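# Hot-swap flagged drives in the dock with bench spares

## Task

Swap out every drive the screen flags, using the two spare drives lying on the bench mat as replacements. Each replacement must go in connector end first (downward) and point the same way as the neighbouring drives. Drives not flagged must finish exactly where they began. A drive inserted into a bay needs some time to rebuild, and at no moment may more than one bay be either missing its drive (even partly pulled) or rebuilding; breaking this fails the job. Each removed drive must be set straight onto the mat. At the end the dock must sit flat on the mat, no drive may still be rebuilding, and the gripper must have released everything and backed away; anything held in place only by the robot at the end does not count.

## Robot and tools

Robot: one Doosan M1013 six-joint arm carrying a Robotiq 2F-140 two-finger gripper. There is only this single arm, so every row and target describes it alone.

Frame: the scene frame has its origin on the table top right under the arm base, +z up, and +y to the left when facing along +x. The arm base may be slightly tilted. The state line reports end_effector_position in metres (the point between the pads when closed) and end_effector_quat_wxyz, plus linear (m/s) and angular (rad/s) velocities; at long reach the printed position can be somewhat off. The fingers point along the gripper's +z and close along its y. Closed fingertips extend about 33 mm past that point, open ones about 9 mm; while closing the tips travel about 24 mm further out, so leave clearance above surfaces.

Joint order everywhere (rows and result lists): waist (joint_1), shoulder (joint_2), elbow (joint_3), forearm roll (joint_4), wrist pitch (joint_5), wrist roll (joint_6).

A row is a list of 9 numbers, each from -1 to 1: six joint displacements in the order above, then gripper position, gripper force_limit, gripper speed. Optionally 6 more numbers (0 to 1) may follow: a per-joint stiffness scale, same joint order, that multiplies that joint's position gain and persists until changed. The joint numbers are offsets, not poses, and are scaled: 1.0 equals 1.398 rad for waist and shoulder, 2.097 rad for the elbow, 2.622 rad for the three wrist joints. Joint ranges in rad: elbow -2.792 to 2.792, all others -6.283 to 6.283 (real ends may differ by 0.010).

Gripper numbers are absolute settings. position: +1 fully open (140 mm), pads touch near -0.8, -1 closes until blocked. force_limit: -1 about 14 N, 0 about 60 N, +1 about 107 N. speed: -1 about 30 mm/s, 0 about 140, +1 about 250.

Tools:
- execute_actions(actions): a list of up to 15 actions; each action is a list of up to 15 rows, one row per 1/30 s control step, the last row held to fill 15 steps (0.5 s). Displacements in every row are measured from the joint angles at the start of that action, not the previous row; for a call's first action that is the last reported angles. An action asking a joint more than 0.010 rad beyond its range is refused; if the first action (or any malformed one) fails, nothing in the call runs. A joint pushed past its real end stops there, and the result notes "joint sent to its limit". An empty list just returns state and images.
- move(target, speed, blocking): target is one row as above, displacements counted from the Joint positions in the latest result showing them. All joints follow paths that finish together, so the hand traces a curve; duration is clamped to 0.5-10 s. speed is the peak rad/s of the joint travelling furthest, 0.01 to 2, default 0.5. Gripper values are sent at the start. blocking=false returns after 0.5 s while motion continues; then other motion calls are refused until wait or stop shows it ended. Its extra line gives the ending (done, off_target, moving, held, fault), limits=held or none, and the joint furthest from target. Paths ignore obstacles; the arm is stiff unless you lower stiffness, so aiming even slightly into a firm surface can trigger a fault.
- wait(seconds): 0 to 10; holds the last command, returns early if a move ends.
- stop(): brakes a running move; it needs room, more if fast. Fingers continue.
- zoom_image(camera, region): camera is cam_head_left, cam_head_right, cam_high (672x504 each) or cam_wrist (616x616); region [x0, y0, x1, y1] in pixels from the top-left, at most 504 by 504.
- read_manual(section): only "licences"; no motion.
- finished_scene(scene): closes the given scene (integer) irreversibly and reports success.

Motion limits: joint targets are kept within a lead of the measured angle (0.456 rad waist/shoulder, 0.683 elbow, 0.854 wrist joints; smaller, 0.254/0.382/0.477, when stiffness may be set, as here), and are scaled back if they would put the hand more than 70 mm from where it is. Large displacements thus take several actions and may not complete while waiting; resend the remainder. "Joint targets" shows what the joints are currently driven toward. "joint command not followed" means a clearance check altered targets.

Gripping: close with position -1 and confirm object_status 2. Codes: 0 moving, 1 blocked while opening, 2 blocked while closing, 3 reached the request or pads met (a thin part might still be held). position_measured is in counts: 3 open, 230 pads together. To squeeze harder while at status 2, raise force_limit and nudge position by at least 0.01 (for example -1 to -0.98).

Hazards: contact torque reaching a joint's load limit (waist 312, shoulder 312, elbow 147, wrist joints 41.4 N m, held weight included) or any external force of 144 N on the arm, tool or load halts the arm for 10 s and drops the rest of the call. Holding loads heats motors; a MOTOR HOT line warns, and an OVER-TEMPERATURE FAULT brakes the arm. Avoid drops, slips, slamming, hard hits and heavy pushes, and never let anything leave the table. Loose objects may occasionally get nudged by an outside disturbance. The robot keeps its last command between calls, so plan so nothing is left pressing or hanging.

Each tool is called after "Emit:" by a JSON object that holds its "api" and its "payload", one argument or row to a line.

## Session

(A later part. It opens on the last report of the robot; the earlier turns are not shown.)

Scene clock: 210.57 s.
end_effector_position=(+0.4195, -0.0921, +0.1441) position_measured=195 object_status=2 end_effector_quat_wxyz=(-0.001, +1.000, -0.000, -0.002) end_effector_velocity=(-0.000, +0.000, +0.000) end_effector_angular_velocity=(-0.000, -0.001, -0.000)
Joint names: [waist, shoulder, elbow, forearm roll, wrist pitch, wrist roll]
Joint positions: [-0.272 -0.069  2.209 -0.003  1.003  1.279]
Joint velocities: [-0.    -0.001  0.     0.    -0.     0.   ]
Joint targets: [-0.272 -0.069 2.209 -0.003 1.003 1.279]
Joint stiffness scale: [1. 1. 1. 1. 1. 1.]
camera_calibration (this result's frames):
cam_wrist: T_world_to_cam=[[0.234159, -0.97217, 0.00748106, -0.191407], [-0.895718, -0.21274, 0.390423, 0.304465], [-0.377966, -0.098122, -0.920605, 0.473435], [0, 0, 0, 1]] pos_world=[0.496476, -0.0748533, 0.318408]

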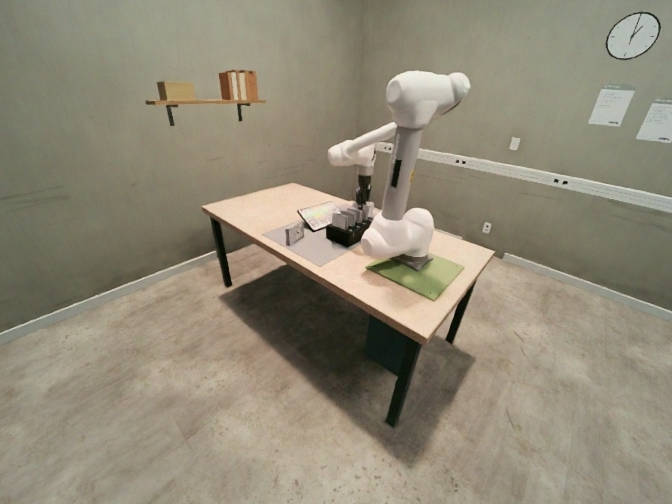

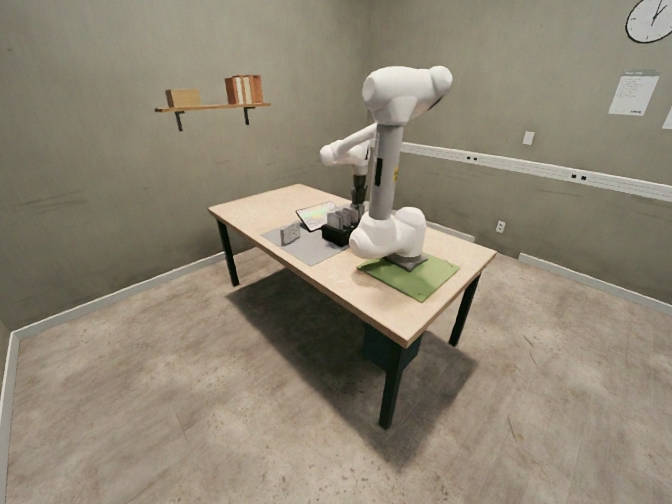

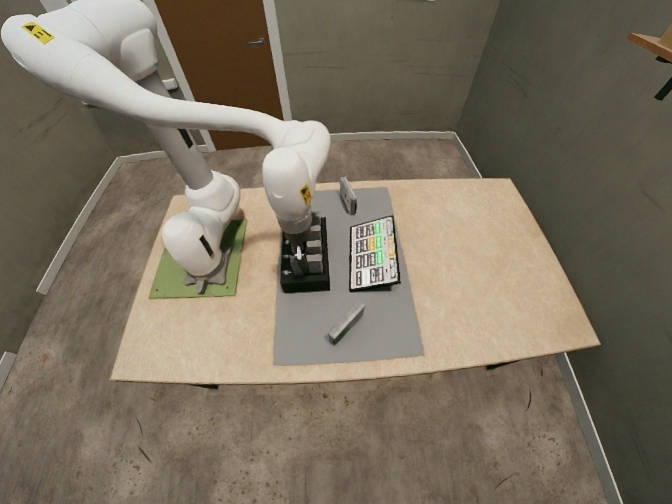

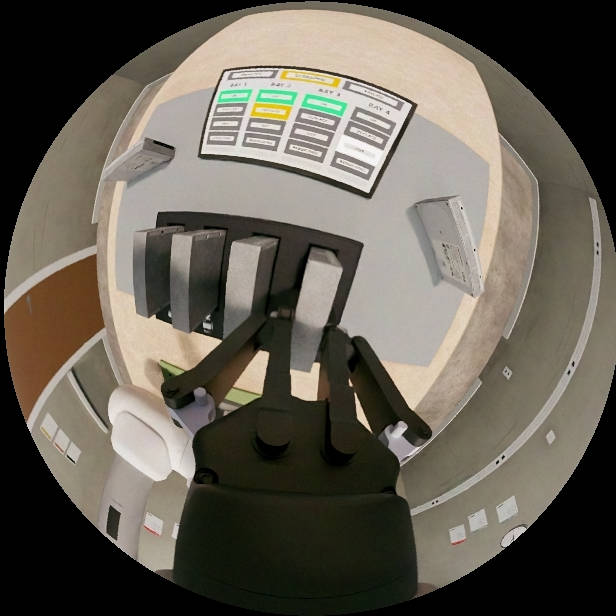

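Emit:
{"api": "move", "payload": {
  "target": [0, -0.0622, -0.0544, 0, 0.077, 0, -1, 0.3, 0],
  "speed": 0.25
}}

Emit:
{"api": "move", "payload": {
  "target": [-0.248, 0.044, -0.025, 0, -0.006, -0.135, -1, 0.3, 0],
  "speed": 0.5
}}

Emit:
{"api": "move", "payload": {
  "target": [0, 0.0635, 0.056, 0, -0.079, 0, -1, 0.3, 0],
  "speed": 0.25
}}

Scene clock: 258.47 s.
end_effector_position=(+0.4162, -0.0915, +0.2351) position_measured=195 object_status=2 end_effector_quat_wxyz=(-0.001, +1.000, -0.000, -0.005) end_effector_velocity=(-0.000, +0.000, +0.000) end_effector_angular_velocity=(+0.001, +0.002, -0.000)
Joint names: [waist, shoulder, elbow, forearm roll, wrist pitch, wrist roll]
Joint positions: [-0.272 -0.152  2.098 -0.003  1.202  1.279]
Joint velocities: [-0.     0.    -0.001  0.     0.002  0.   ]
Joint targets: [-0.272 -0.155 2.095 -0.003 1.205 1.279]
Joint stiffness scale: [1. 1. 1. 1. 1. 1.]
move: done; limits=none; farthest joint: the shoulder, 0.004 radians from its target (0.087 radians at the start)
camera_calibration (this result's frames):
cam_wrist: T_world_to_cam=[[0.233911, -0.972242, 0.00558291, -0.190247], [-0.893808, -0.212774, 0.394759, 0.264303], [-0.382613, -0.0973284, -0.918768, 0.557523], [0, 0, 0, 1]] pos_world=[0.494053, -0.0744669, 0.408961]

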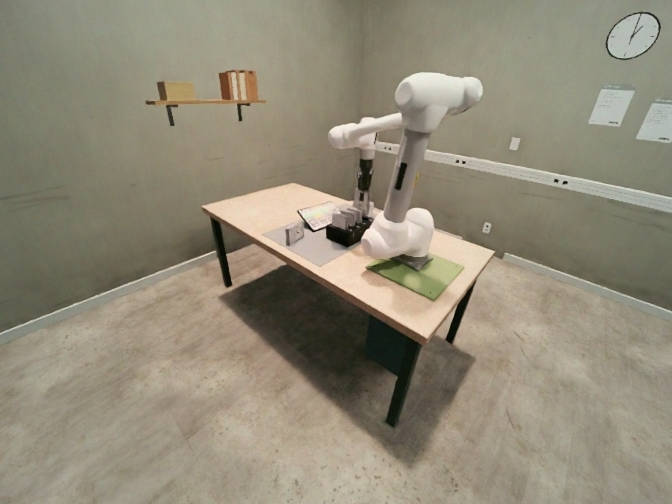

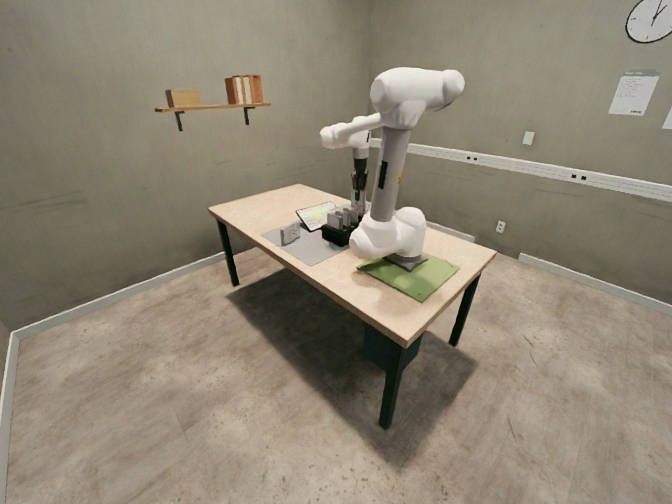

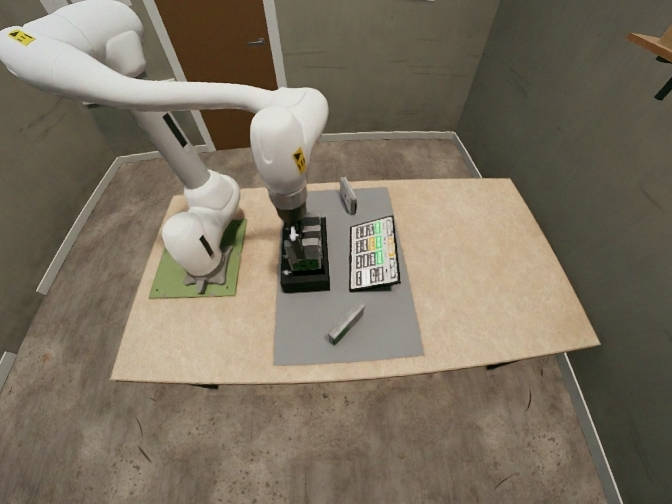

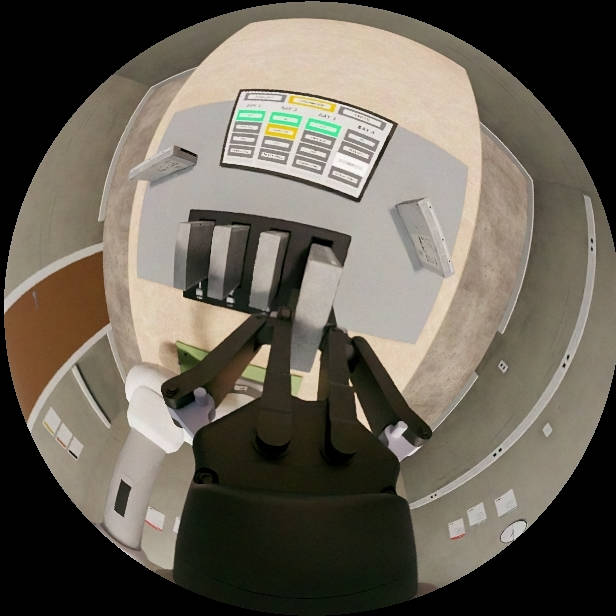

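Scene clock: 259.80 s.
end_effector_position=(+0.3900, -0.2471, +0.2348) position_measured=195 object_status=2 end_effector_quat_wxyz=(-0.001, +1.000, +0.001, -0.003) end_effector_velocity=(-0.000, -0.000, +0.000) end_effector_angular_velocity=(+0.000, +0.000, +0.001)
Joint names: [waist, shoulder, elbow, forearm roll, wrist pitch, wrist roll]
Joint positions: [-0.615 -0.094  2.048 -0.003  1.189  0.934]
Joint velocities: [-0.001 -0.    -0.     0.     0.001 -0.002]
Joint targets: [-0.619 -0.090 2.045 -0.003 1.187 0.925]
Joint stiffness scale: [1. 1. 1. 1. 1. 1.]
move: done; limits=none; farthest joint: the wrist roll, 0.009 radians from its target (0.354 radians at the start)
camera_calibration (this result's frames):
cam_wrist: T_world_to_cam=[[0.236206, -0.971677, 0.00710028, -0.336498], [-0.894974, -0.214702, 0.391057, 0.208808], [-0.378456, -0.0987244, -0.920339, 0.530498], [0, 0, 0, 1]] pos_world=[0.467131, -0.229762, 0.408972]

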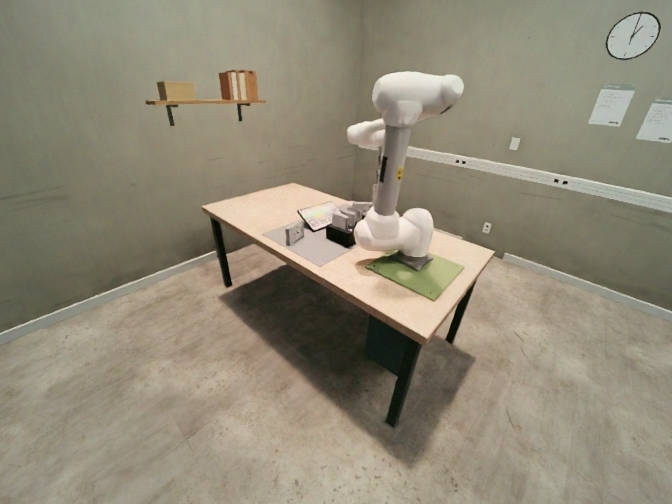

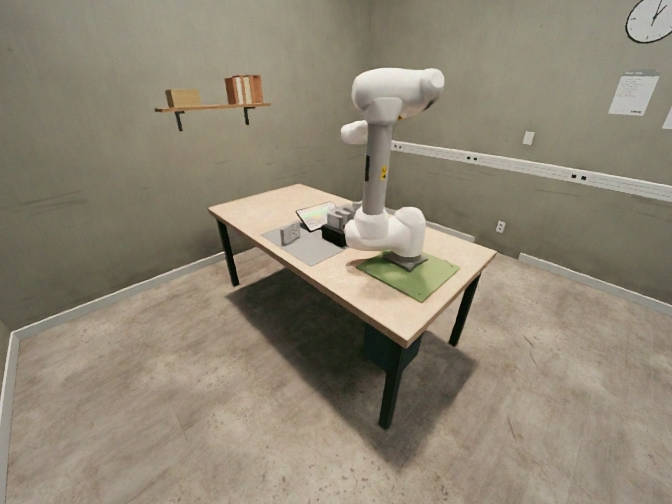

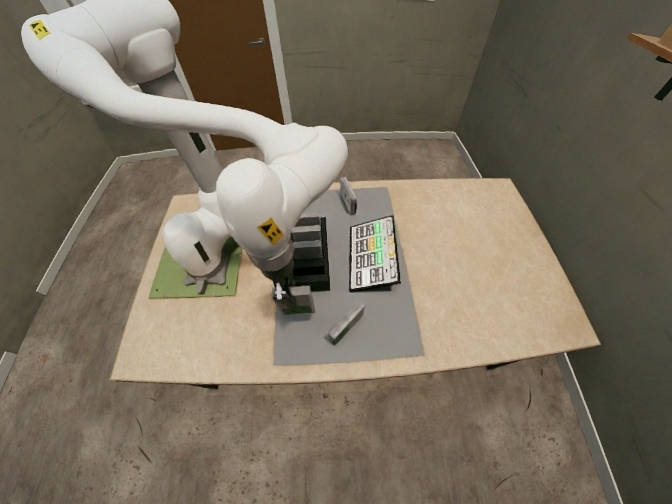

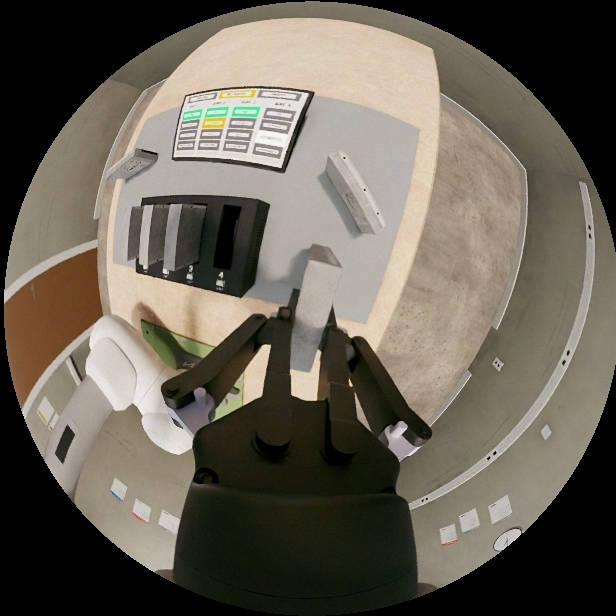

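Scene clock: 261.13 s.
end_effector_position=(+0.3920, -0.2483, +0.1389) position_measured=195 object_status=2 end_effector_quat_wxyz=(+0.001, +1.000, +0.001, -0.000) end_effector_velocity=(+0.001, -0.000, -0.000) end_effector_angular_velocity=(-0.002, -0.002, -0.000)
Joint names: [waist, shoulder, elbow, forearm roll, wrist pitch, wrist roll]
Joint positions: [-0.615 -0.009  2.163 -0.003  0.984  0.934]
Joint velocities: [ 0.    -0.     0.    -0.    -0.003  0.   ]
Joint targets: [-0.615 -0.005 2.166 -0.003 0.982 0.934]
Joint stiffness scale: [1. 1. 1. 1. 1. 1.]
move: done; limits=none; farthest joint: the shoulder, 0.004 radians from its target (0.089 radians at the start)
camera_calibration (this result's frames):
cam_wrist: T_world_to_cam=[[0.23676, -0.971508, 0.0108101, -0.338115], [-0.896512, -0.214167, 0.387813, 0.248969], [-0.374449, -0.10151, -0.921675, 0.440795], [0, 0, 0, 1]] pos_world=[0.46831, -0.230416, 0.313371]

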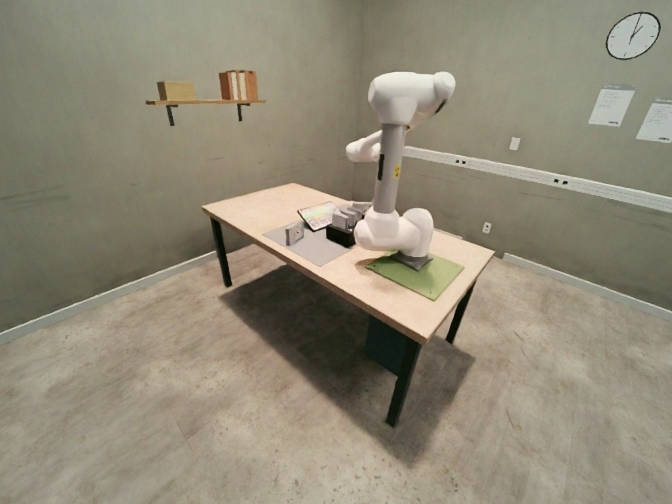

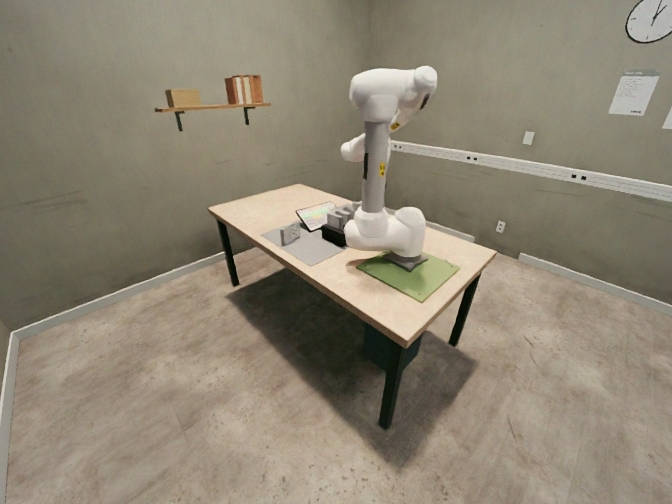

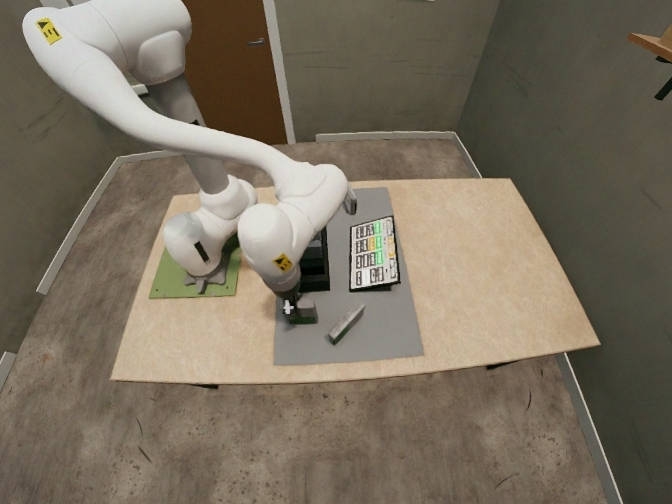

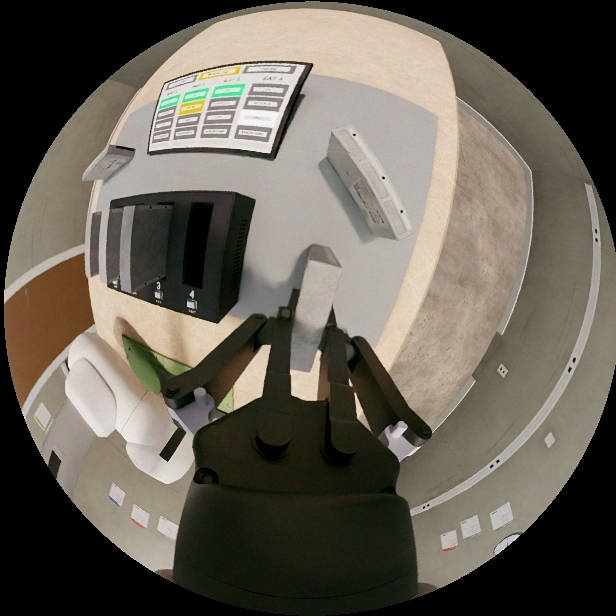

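Now lower slowly by about 3 cm until contact.

Emit:
{"api": "move", "payload": {
  "target": [0, 0.021, 0.0165, 0, -0.025, 0, -1, 0.3, 0],
  "speed": 0.04
}}

Scene clock: 266.80 s.
end_effector_position=(+0.3935, -0.2493, +0.1196) position_measured=195 object_status=2 end_effector_quat_wxyz=(+0.004, +1.000, +0.001, +0.004) end_effector_velocity=(+0.000, -0.000, +0.001) end_effector_angular_velocity=(-0.002, -0.002, +0.000)
Joint names: [waist, shoulder, elbow, forearm roll, wrist pitch, wrist roll]
Joint positions: [-0.615  0.01   2.186 -0.003  0.932  0.934]
Joint velocities: [ 0.    -0.001 -0.001 -0.    -0.001 -0.   ]
Joint targets: [-0.615 0.020 2.197 -0.003 0.919 0.934]
Joint stiffness scale: [1. 1. 1. 1. 1. 1.]
move: off_target; limits=none; farthest joint: the wrist pitch, 0.014 radians from its target (0.066 radians at the start)
camera_calibration (this result's frames):
cam_wrist: T_world_to_cam=[[0.236763, -0.971387, 0.0187374, -0.340222], [-0.899724, -0.211936, 0.381548, 0.260142], [-0.36666, -0.107195, -0.924159, 0.419341], [0, 0, 0, 1]] pos_world=[0.468364, -0.230402, 0.294656]

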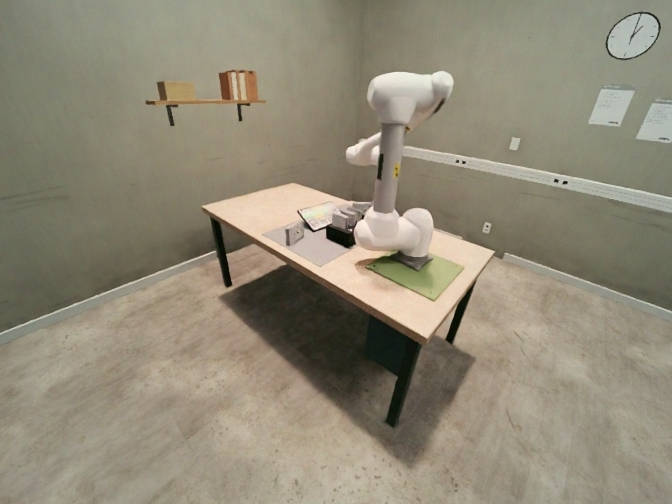

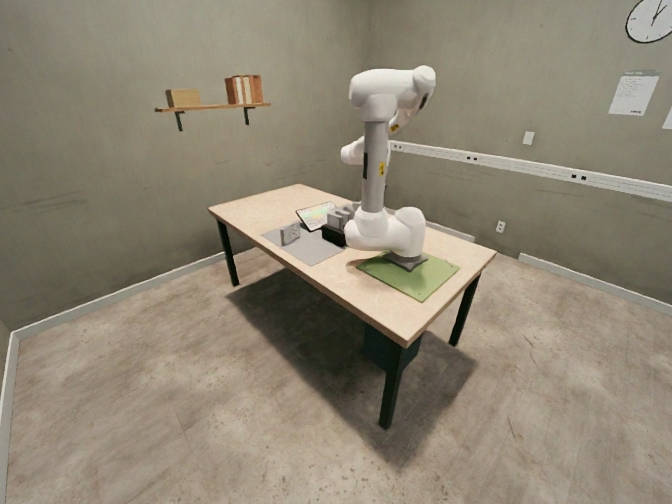

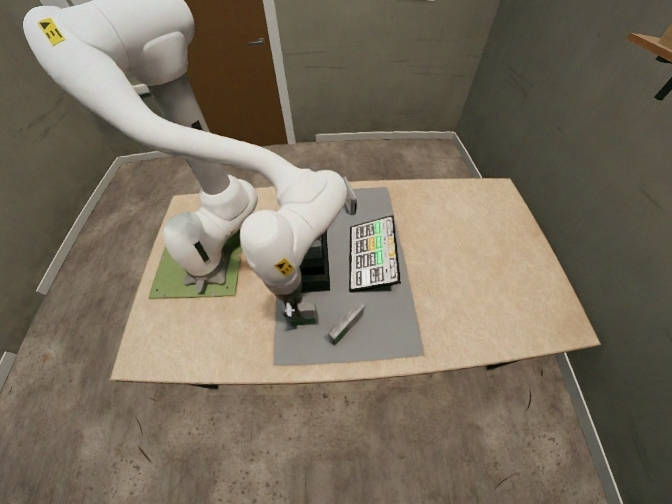

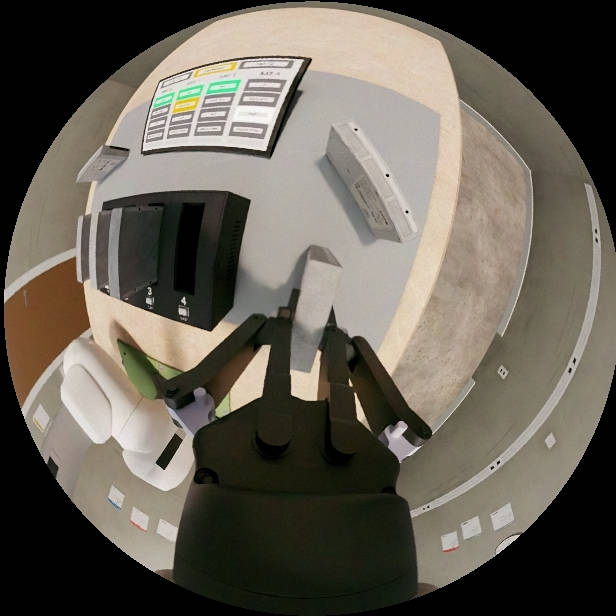

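Emit:
{"api": "execute_actions", "payload": {
  "actions": [
    [[0,0,0,0,0,0,-0.2,0.3,0]],
    [[0,0,0,0,0,0,-0.2,0.3,0]]
  ]
}}

Emit:
{"api": "move", "payload": {
  "target": [0, -0.075, -0.066, 0, 0.098, 0, 0.2, 0.3, 0],
  "speed": 0.4
}}

Emit:
{"api": "zoom_image", "payload": {
  "camera": "cam_high",
  "region": [310, 290, 390, 360]
}}

Scene clock: 281.20 s.
end_effector_position=(+0.3937, -0.2495, +0.1201) position_measured=154 object_status=3 end_effector_quat_wxyz=(+0.004, +1.000, +0.001, +0.004) end_effector_velocity=(+0.000, -0.000, -0.000) end_effector_angular_velocity=(-0.000, -0.000, -0.000)
Joint names: [waist, shoulder, elbow, forearm roll, wrist pitch, wrist roll]
Joint positions: [-0.615  0.01   2.185 -0.003  0.933  0.934]
Joint velocities: [ 0.  0. -0.  0. -0.  0.]
Joint targets: [-0.615 0.010 2.185 -0.003 0.933 0.934]
Joint stiffness scale: [1. 1. 1. 1. 1. 1.]
camera_calibration (this result's frames):
cam_wrist: T_world_to_cam=[[0.236757, -0.971385, 0.018881, -0.34039], [-0.899782, -0.211891, 0.381438, 0.260136], [-0.366523, -0.107297, -0.924201, 0.419709], [0, 0, 0, 1]] pos_world=[0.468489, -0.230496, 0.295097]

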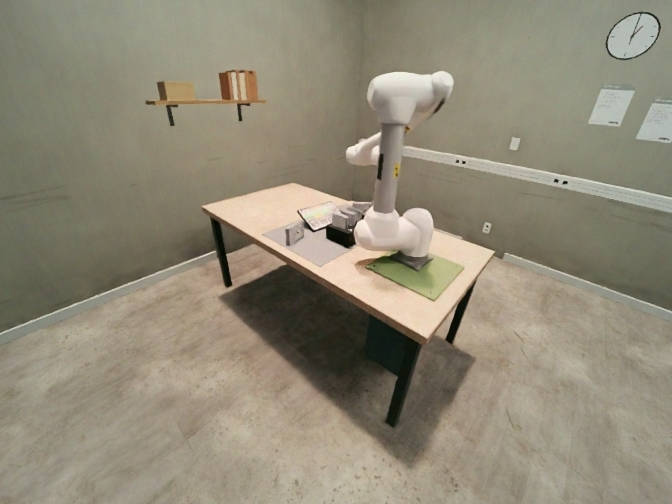

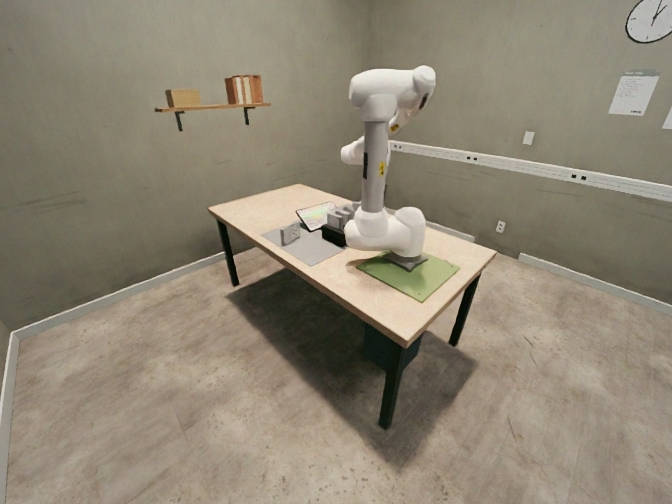

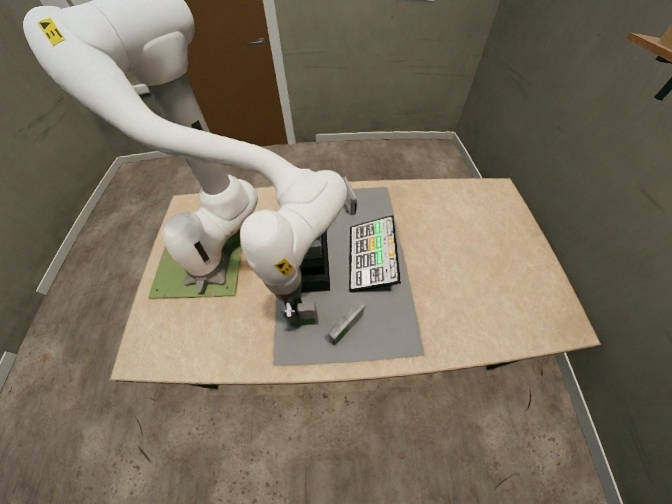

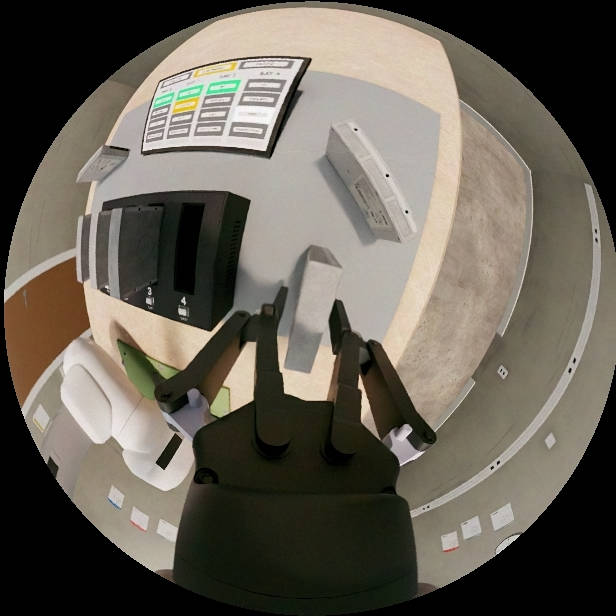

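Scene clock: 282.40 s.
end_effector_position=(+0.3901, -0.2471, +0.2329) position_measured=104 object_status=3 end_effector_quat_wxyz=(-0.001, +1.000, +0.001, -0.003) end_effector_velocity=(-0.000, +0.000, -0.000) end_effector_angular_velocity=(+0.002, +0.002, -0.000)
Joint names: [waist, shoulder, elbow, forearm roll, wrist pitch, wrist roll]
Joint positions: [-0.615 -0.091  2.049 -0.003  1.187  0.934]
Joint velocities: [ 0.     0.002 -0.001  0.     0.002 -0.   ]
Joint targets: [-0.615 -0.095 2.046 -0.003 1.190 0.934]
Joint stiffness scale: [1. 1. 1. 1. 1. 1.]
move: done; limits=none; farthest joint: the shoulder, 0.004 radians from its target (0.105 radians at the start)
camera_calibration (this result's frames):
cam_wrist: T_world_to_cam=[[0.23624, -0.971679, 0.00545083, -0.336164], [-0.894293, -0.215224, 0.392325, 0.208869], [-0.380041, -0.0975574, -0.919811, 0.529604], [0, 0, 0, 1]] pos_world=[0.467477, -0.230023, 0.407023]

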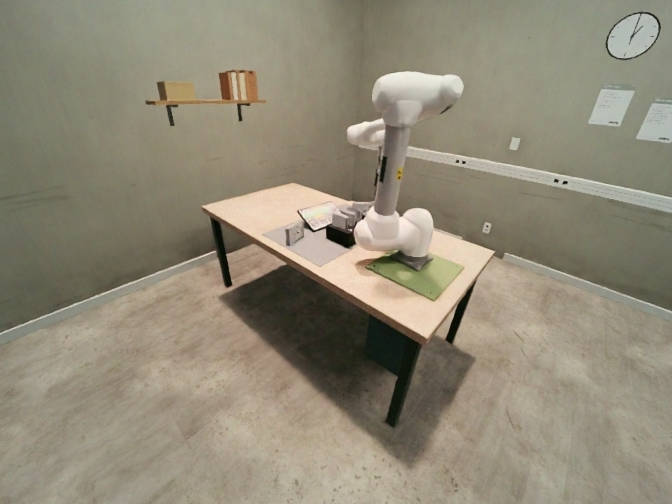

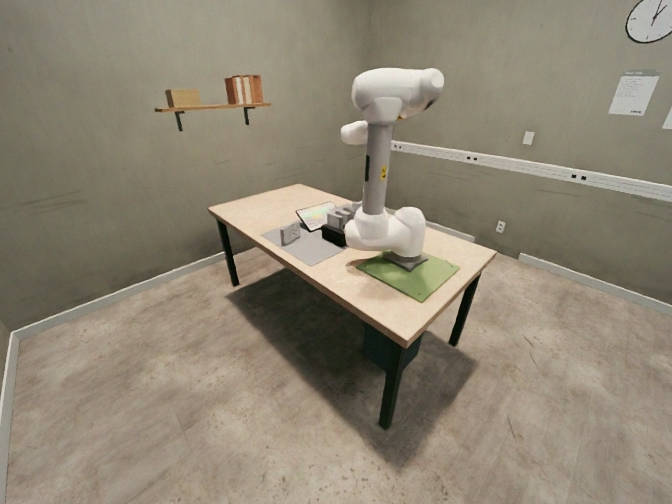

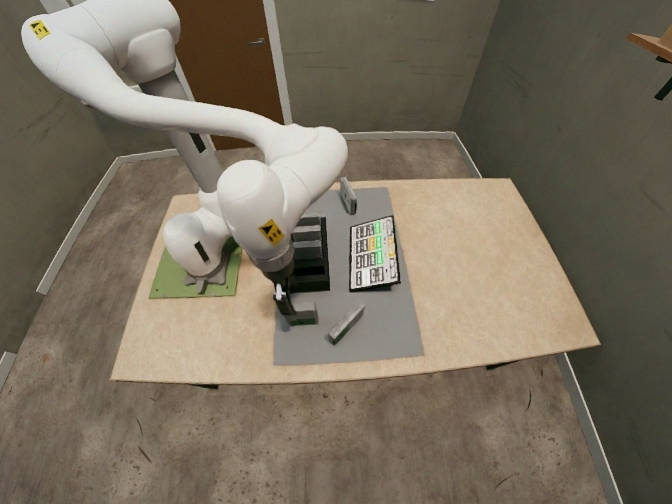

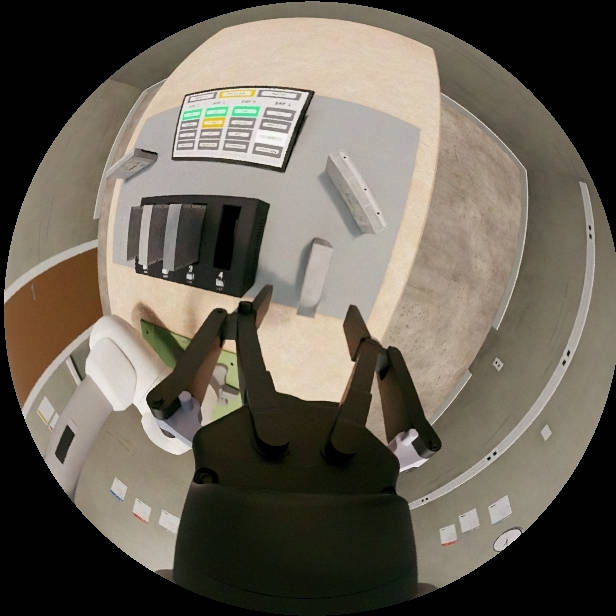

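Region (310, 290, 390, 360) of cam_high's 672x504 image, scaled by 6.300, with more detail than that image has; it fills the top 441 rows of this view, and the rest is white.

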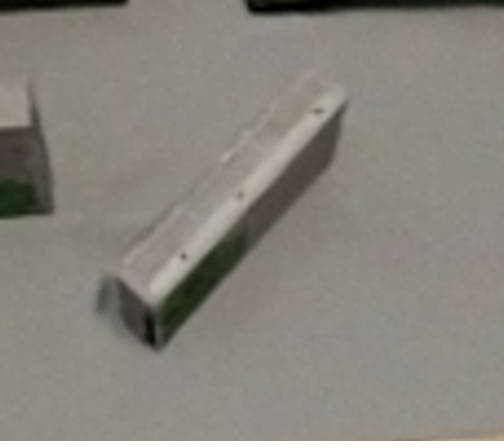

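Emit:
{"api": "move", "payload": {
  "target": [0.3466, 0.4016, -0.1698, -0.2314, 0.1274, -0.038, 0.2, 0.3, 0],
  "speed": 0.7
}}

Scene clock: 329.57 s.
end_effector_position=(+0.5737, -0.2475, +0.1646) position_measured=104 object_status=3 end_effector_quat_wxyz=(+0.146, +0.856, +0.351, -0.352) end_effector_velocity=(+0.000, -0.000, +0.000) end_effector_angular_velocity=(-0.002, +0.003, +0.001)
Joint names: [waist, shoulder, elbow, forearm roll, wrist pitch, wrist roll]
Joint positions: [-0.134  0.466  1.696 -0.607  1.519  0.843]
Joint velocities: [ 0.001  0.001 -0.001 -0.002  0.002 -0.001]
Joint targets: [-0.131 0.470 1.693 -0.610 1.521 0.834]
Joint stiffness scale: [1. 1. 1. 1. 1. 1.]
move: done; limits=none; farthest joint: the wrist roll, 0.008 radians from its target (0.099 radians at the start)
camera_calibration (this result's frames):
cam_wrist: T_world_to_cam=[[0.806819, -0.569845, -0.155947, -0.58083], [-0.111675, -0.4063, 0.90689, -0.18118], [-0.580148, -0.714281, -0.391448, 0.411754], [0, 0, 0, 1]] pos_world=[0.687269, -0.110488, 0.234912]

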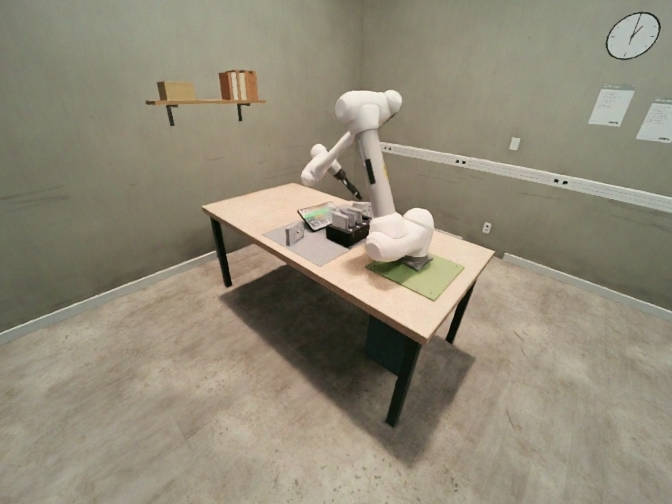

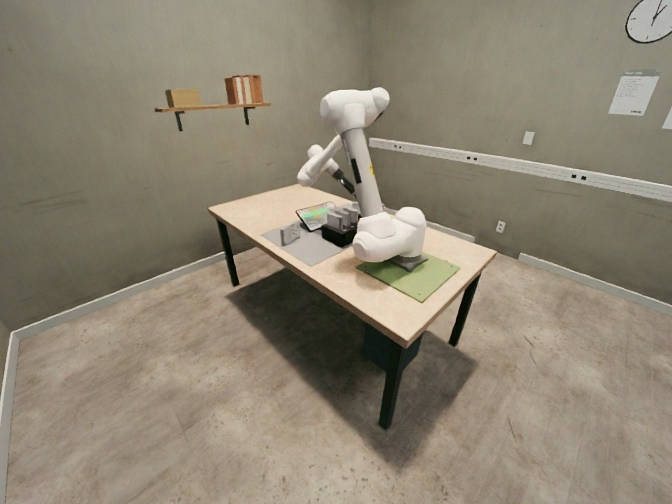

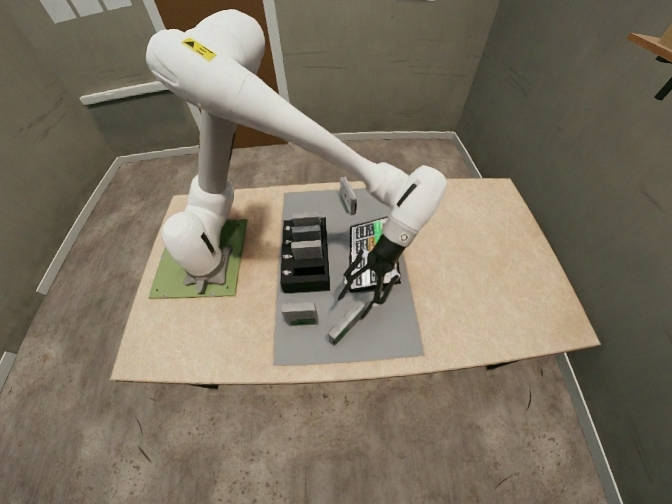

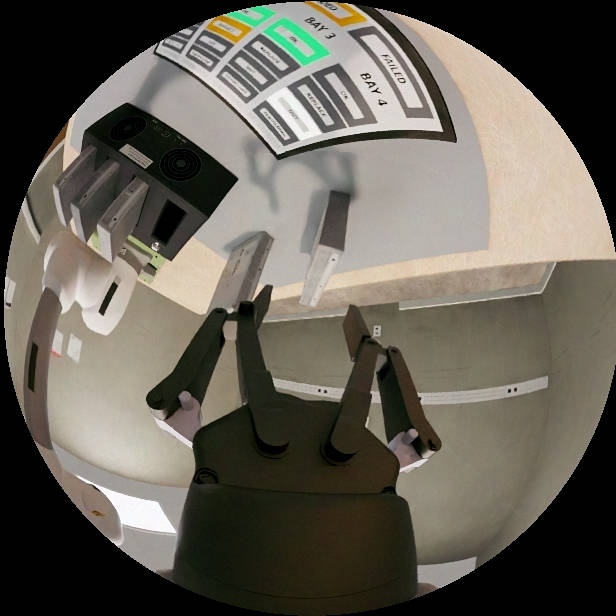

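Emit:
{"api": "move", "payload": {
  "target": [0, 0.0646, 0.0245, -0.0034, -0.0443, 0.0313, 0.2, 0.3, 0],
  "speed": 0.15
}}

Emit:
{"api": "execute_actions", "payload": {
  "actions": [
    [[0,0,0,0,0,0,-1,0.6,0]],
    [[0,0,0,0,0,0,-1,0.6,0]]
  ]
}}

Emit:
{"api": "zoom_image", "payload": {
  "camera": "cam_high",
  "region": [300, 230, 420, 360]
}}

Scene clock: 339.53 s.
end_effector_position=(+0.5748, -0.2467, +0.0780) position_measured=104 object_status=3 end_effector_quat_wxyz=(+0.144, +0.856, +0.353, -0.350) end_effector_velocity=(+0.001, -0.000, +0.000) end_effector_angular_velocity=(-0.001, -0.003, -0.000)
Joint names: [waist, shoulder, elbow, forearm roll, wrist pitch, wrist roll]
Joint positions: [-0.134  0.553  1.745 -0.613  1.405  0.916]
Joint velocities: [-0.    -0.001 -0.001 -0.    -0.001  0.001]
Joint targets: [-0.134 0.557 1.748 -0.616 1.403 0.925]
Joint stiffness scale: [1. 1. 1. 1. 1. 1.]
move: done; limits=none; farthest joint: the wrist roll, 0.009 radians from its target (0.082 radians at the start)
camera_calibration (this result's frames):
cam_wrist: T_world_to_cam=[[0.80863, -0.566676, -0.158101, -0.594852], [-0.111034, -0.410905, 0.904892, -0.103496], [-0.577745, -0.714168, -0.39519, 0.377982], [0, 0, 0, 1]] pos_world=[0.687901, -0.109673, 0.14898]

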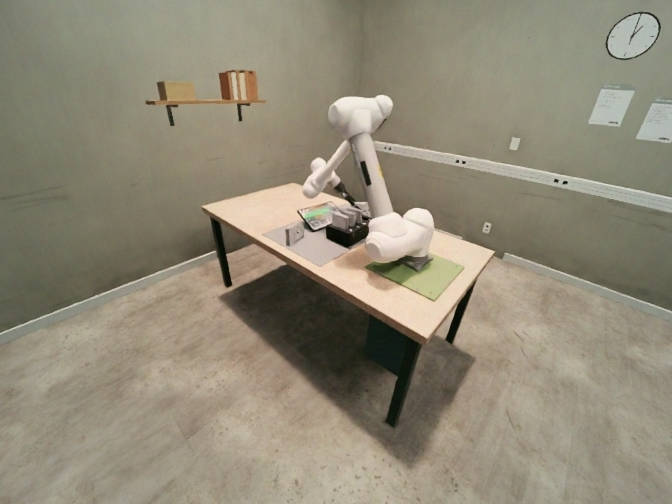

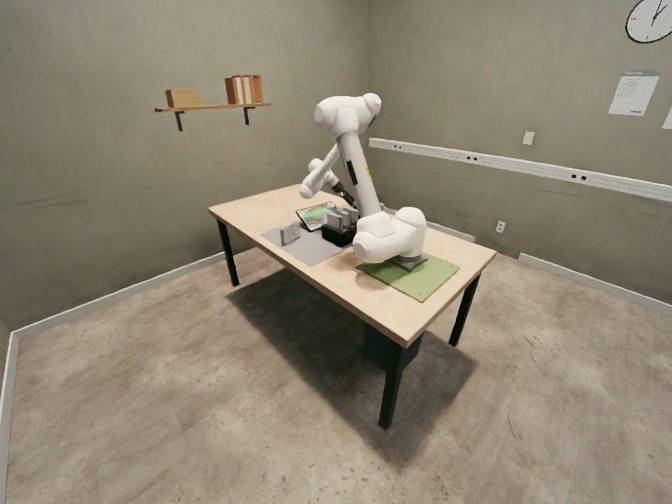

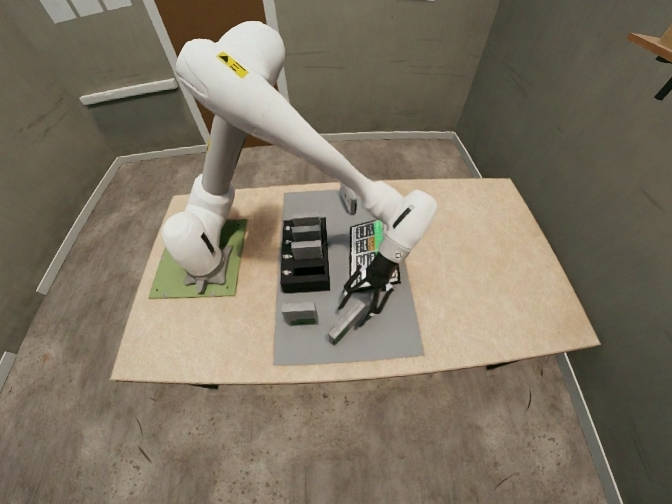

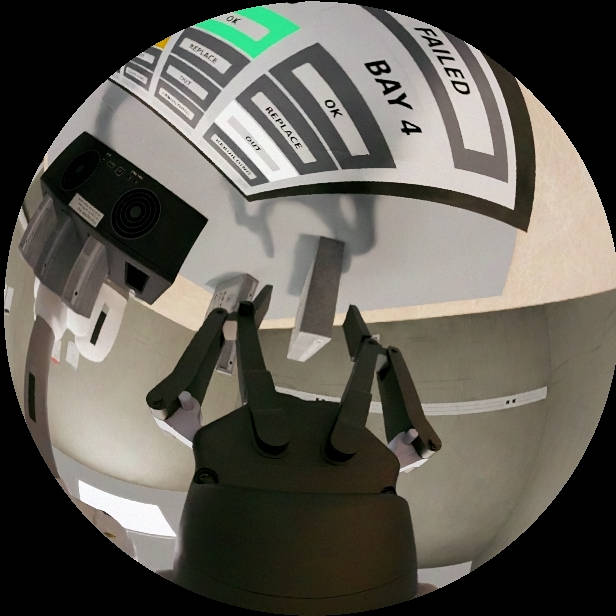

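Scene clock: 340.53 s.
end_effector_position=(+0.5748, -0.2466, +0.0780) position_measured=195 object_status=2 end_effector_quat_wxyz=(+0.144, +0.856, +0.353, -0.350) end_effector_velocity=(-0.000, -0.000, +0.000) end_effector_angular_velocity=(-0.000, -0.001, +0.000)
Joint names: [waist, shoulder, elbow, forearm roll, wrist pitch, wrist roll]
Joint positions: [-0.134  0.553  1.745 -0.613  1.405  0.916]
Joint velocities: [-0.    -0.001  0.    -0.    -0.     0.   ]
Joint targets: [-0.134 0.553 1.745 -0.613 1.405 0.916]
Joint stiffness scale: [1. 1. 1. 1. 1. 1.]
camera_calibration (this result's frames):
cam_wrist: T_world_to_cam=[[0.808583, -0.566732, -0.158142, -0.594806], [-0.111031, -0.410914, 0.904888, -0.103489], [-0.577812, -0.714118, -0.395183, 0.378027], [0, 0, 0, 1]] pos_world=[0.687887, -0.109665, 0.148972]

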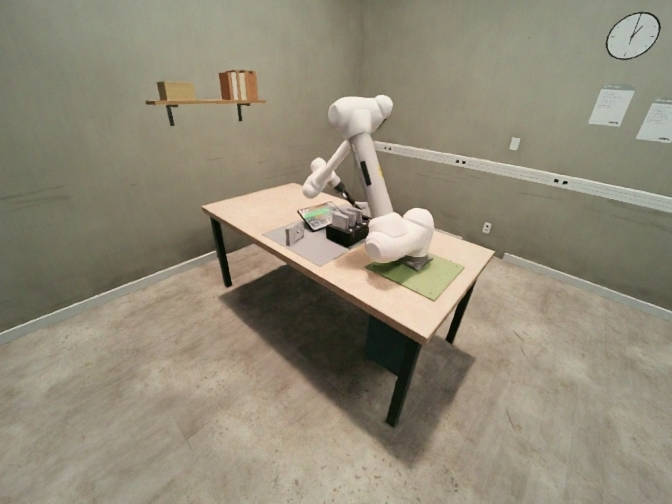

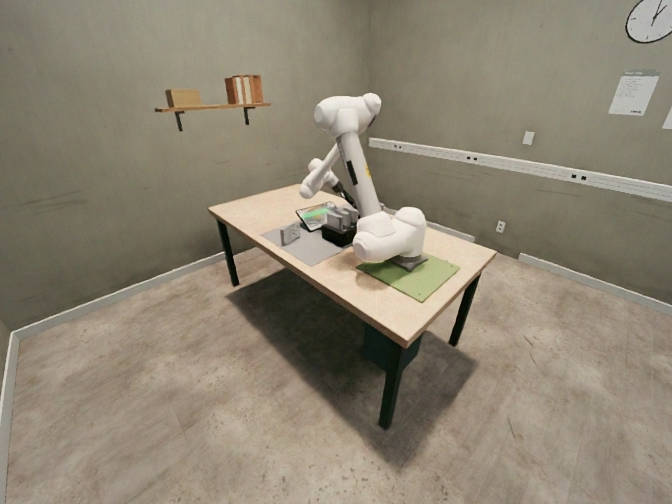

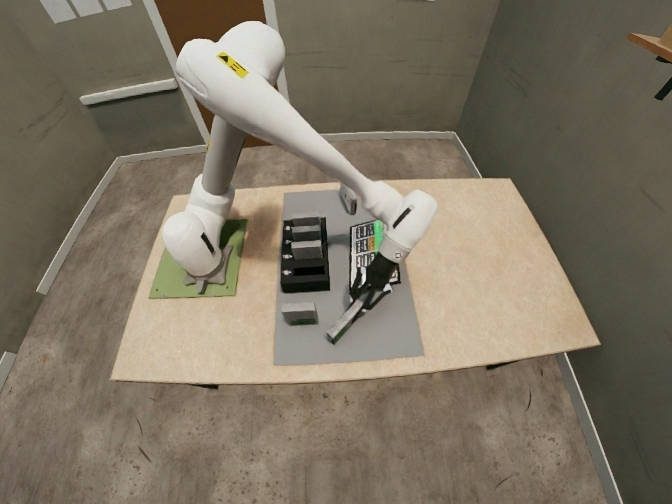

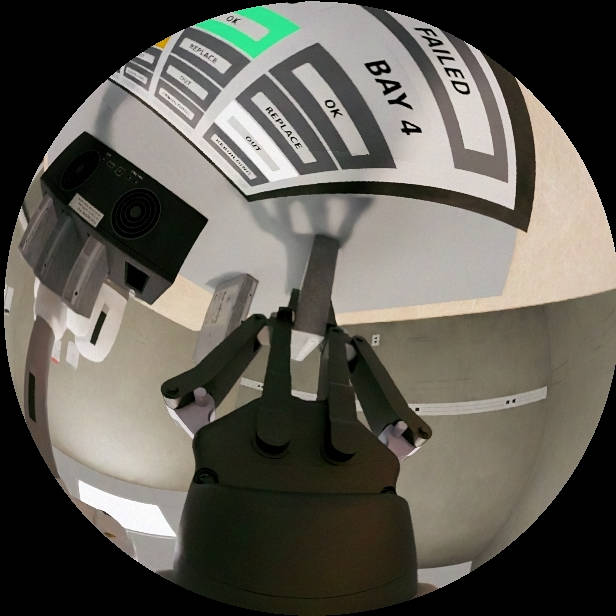

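Region (300, 230, 420, 360) of cam_high's 672x504 image, scaled by 3.877, with more detail than that image has; it fills the left 465 columns of this view, and the rest is white.

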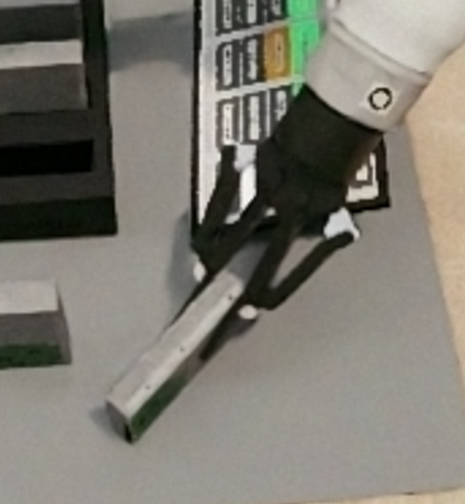

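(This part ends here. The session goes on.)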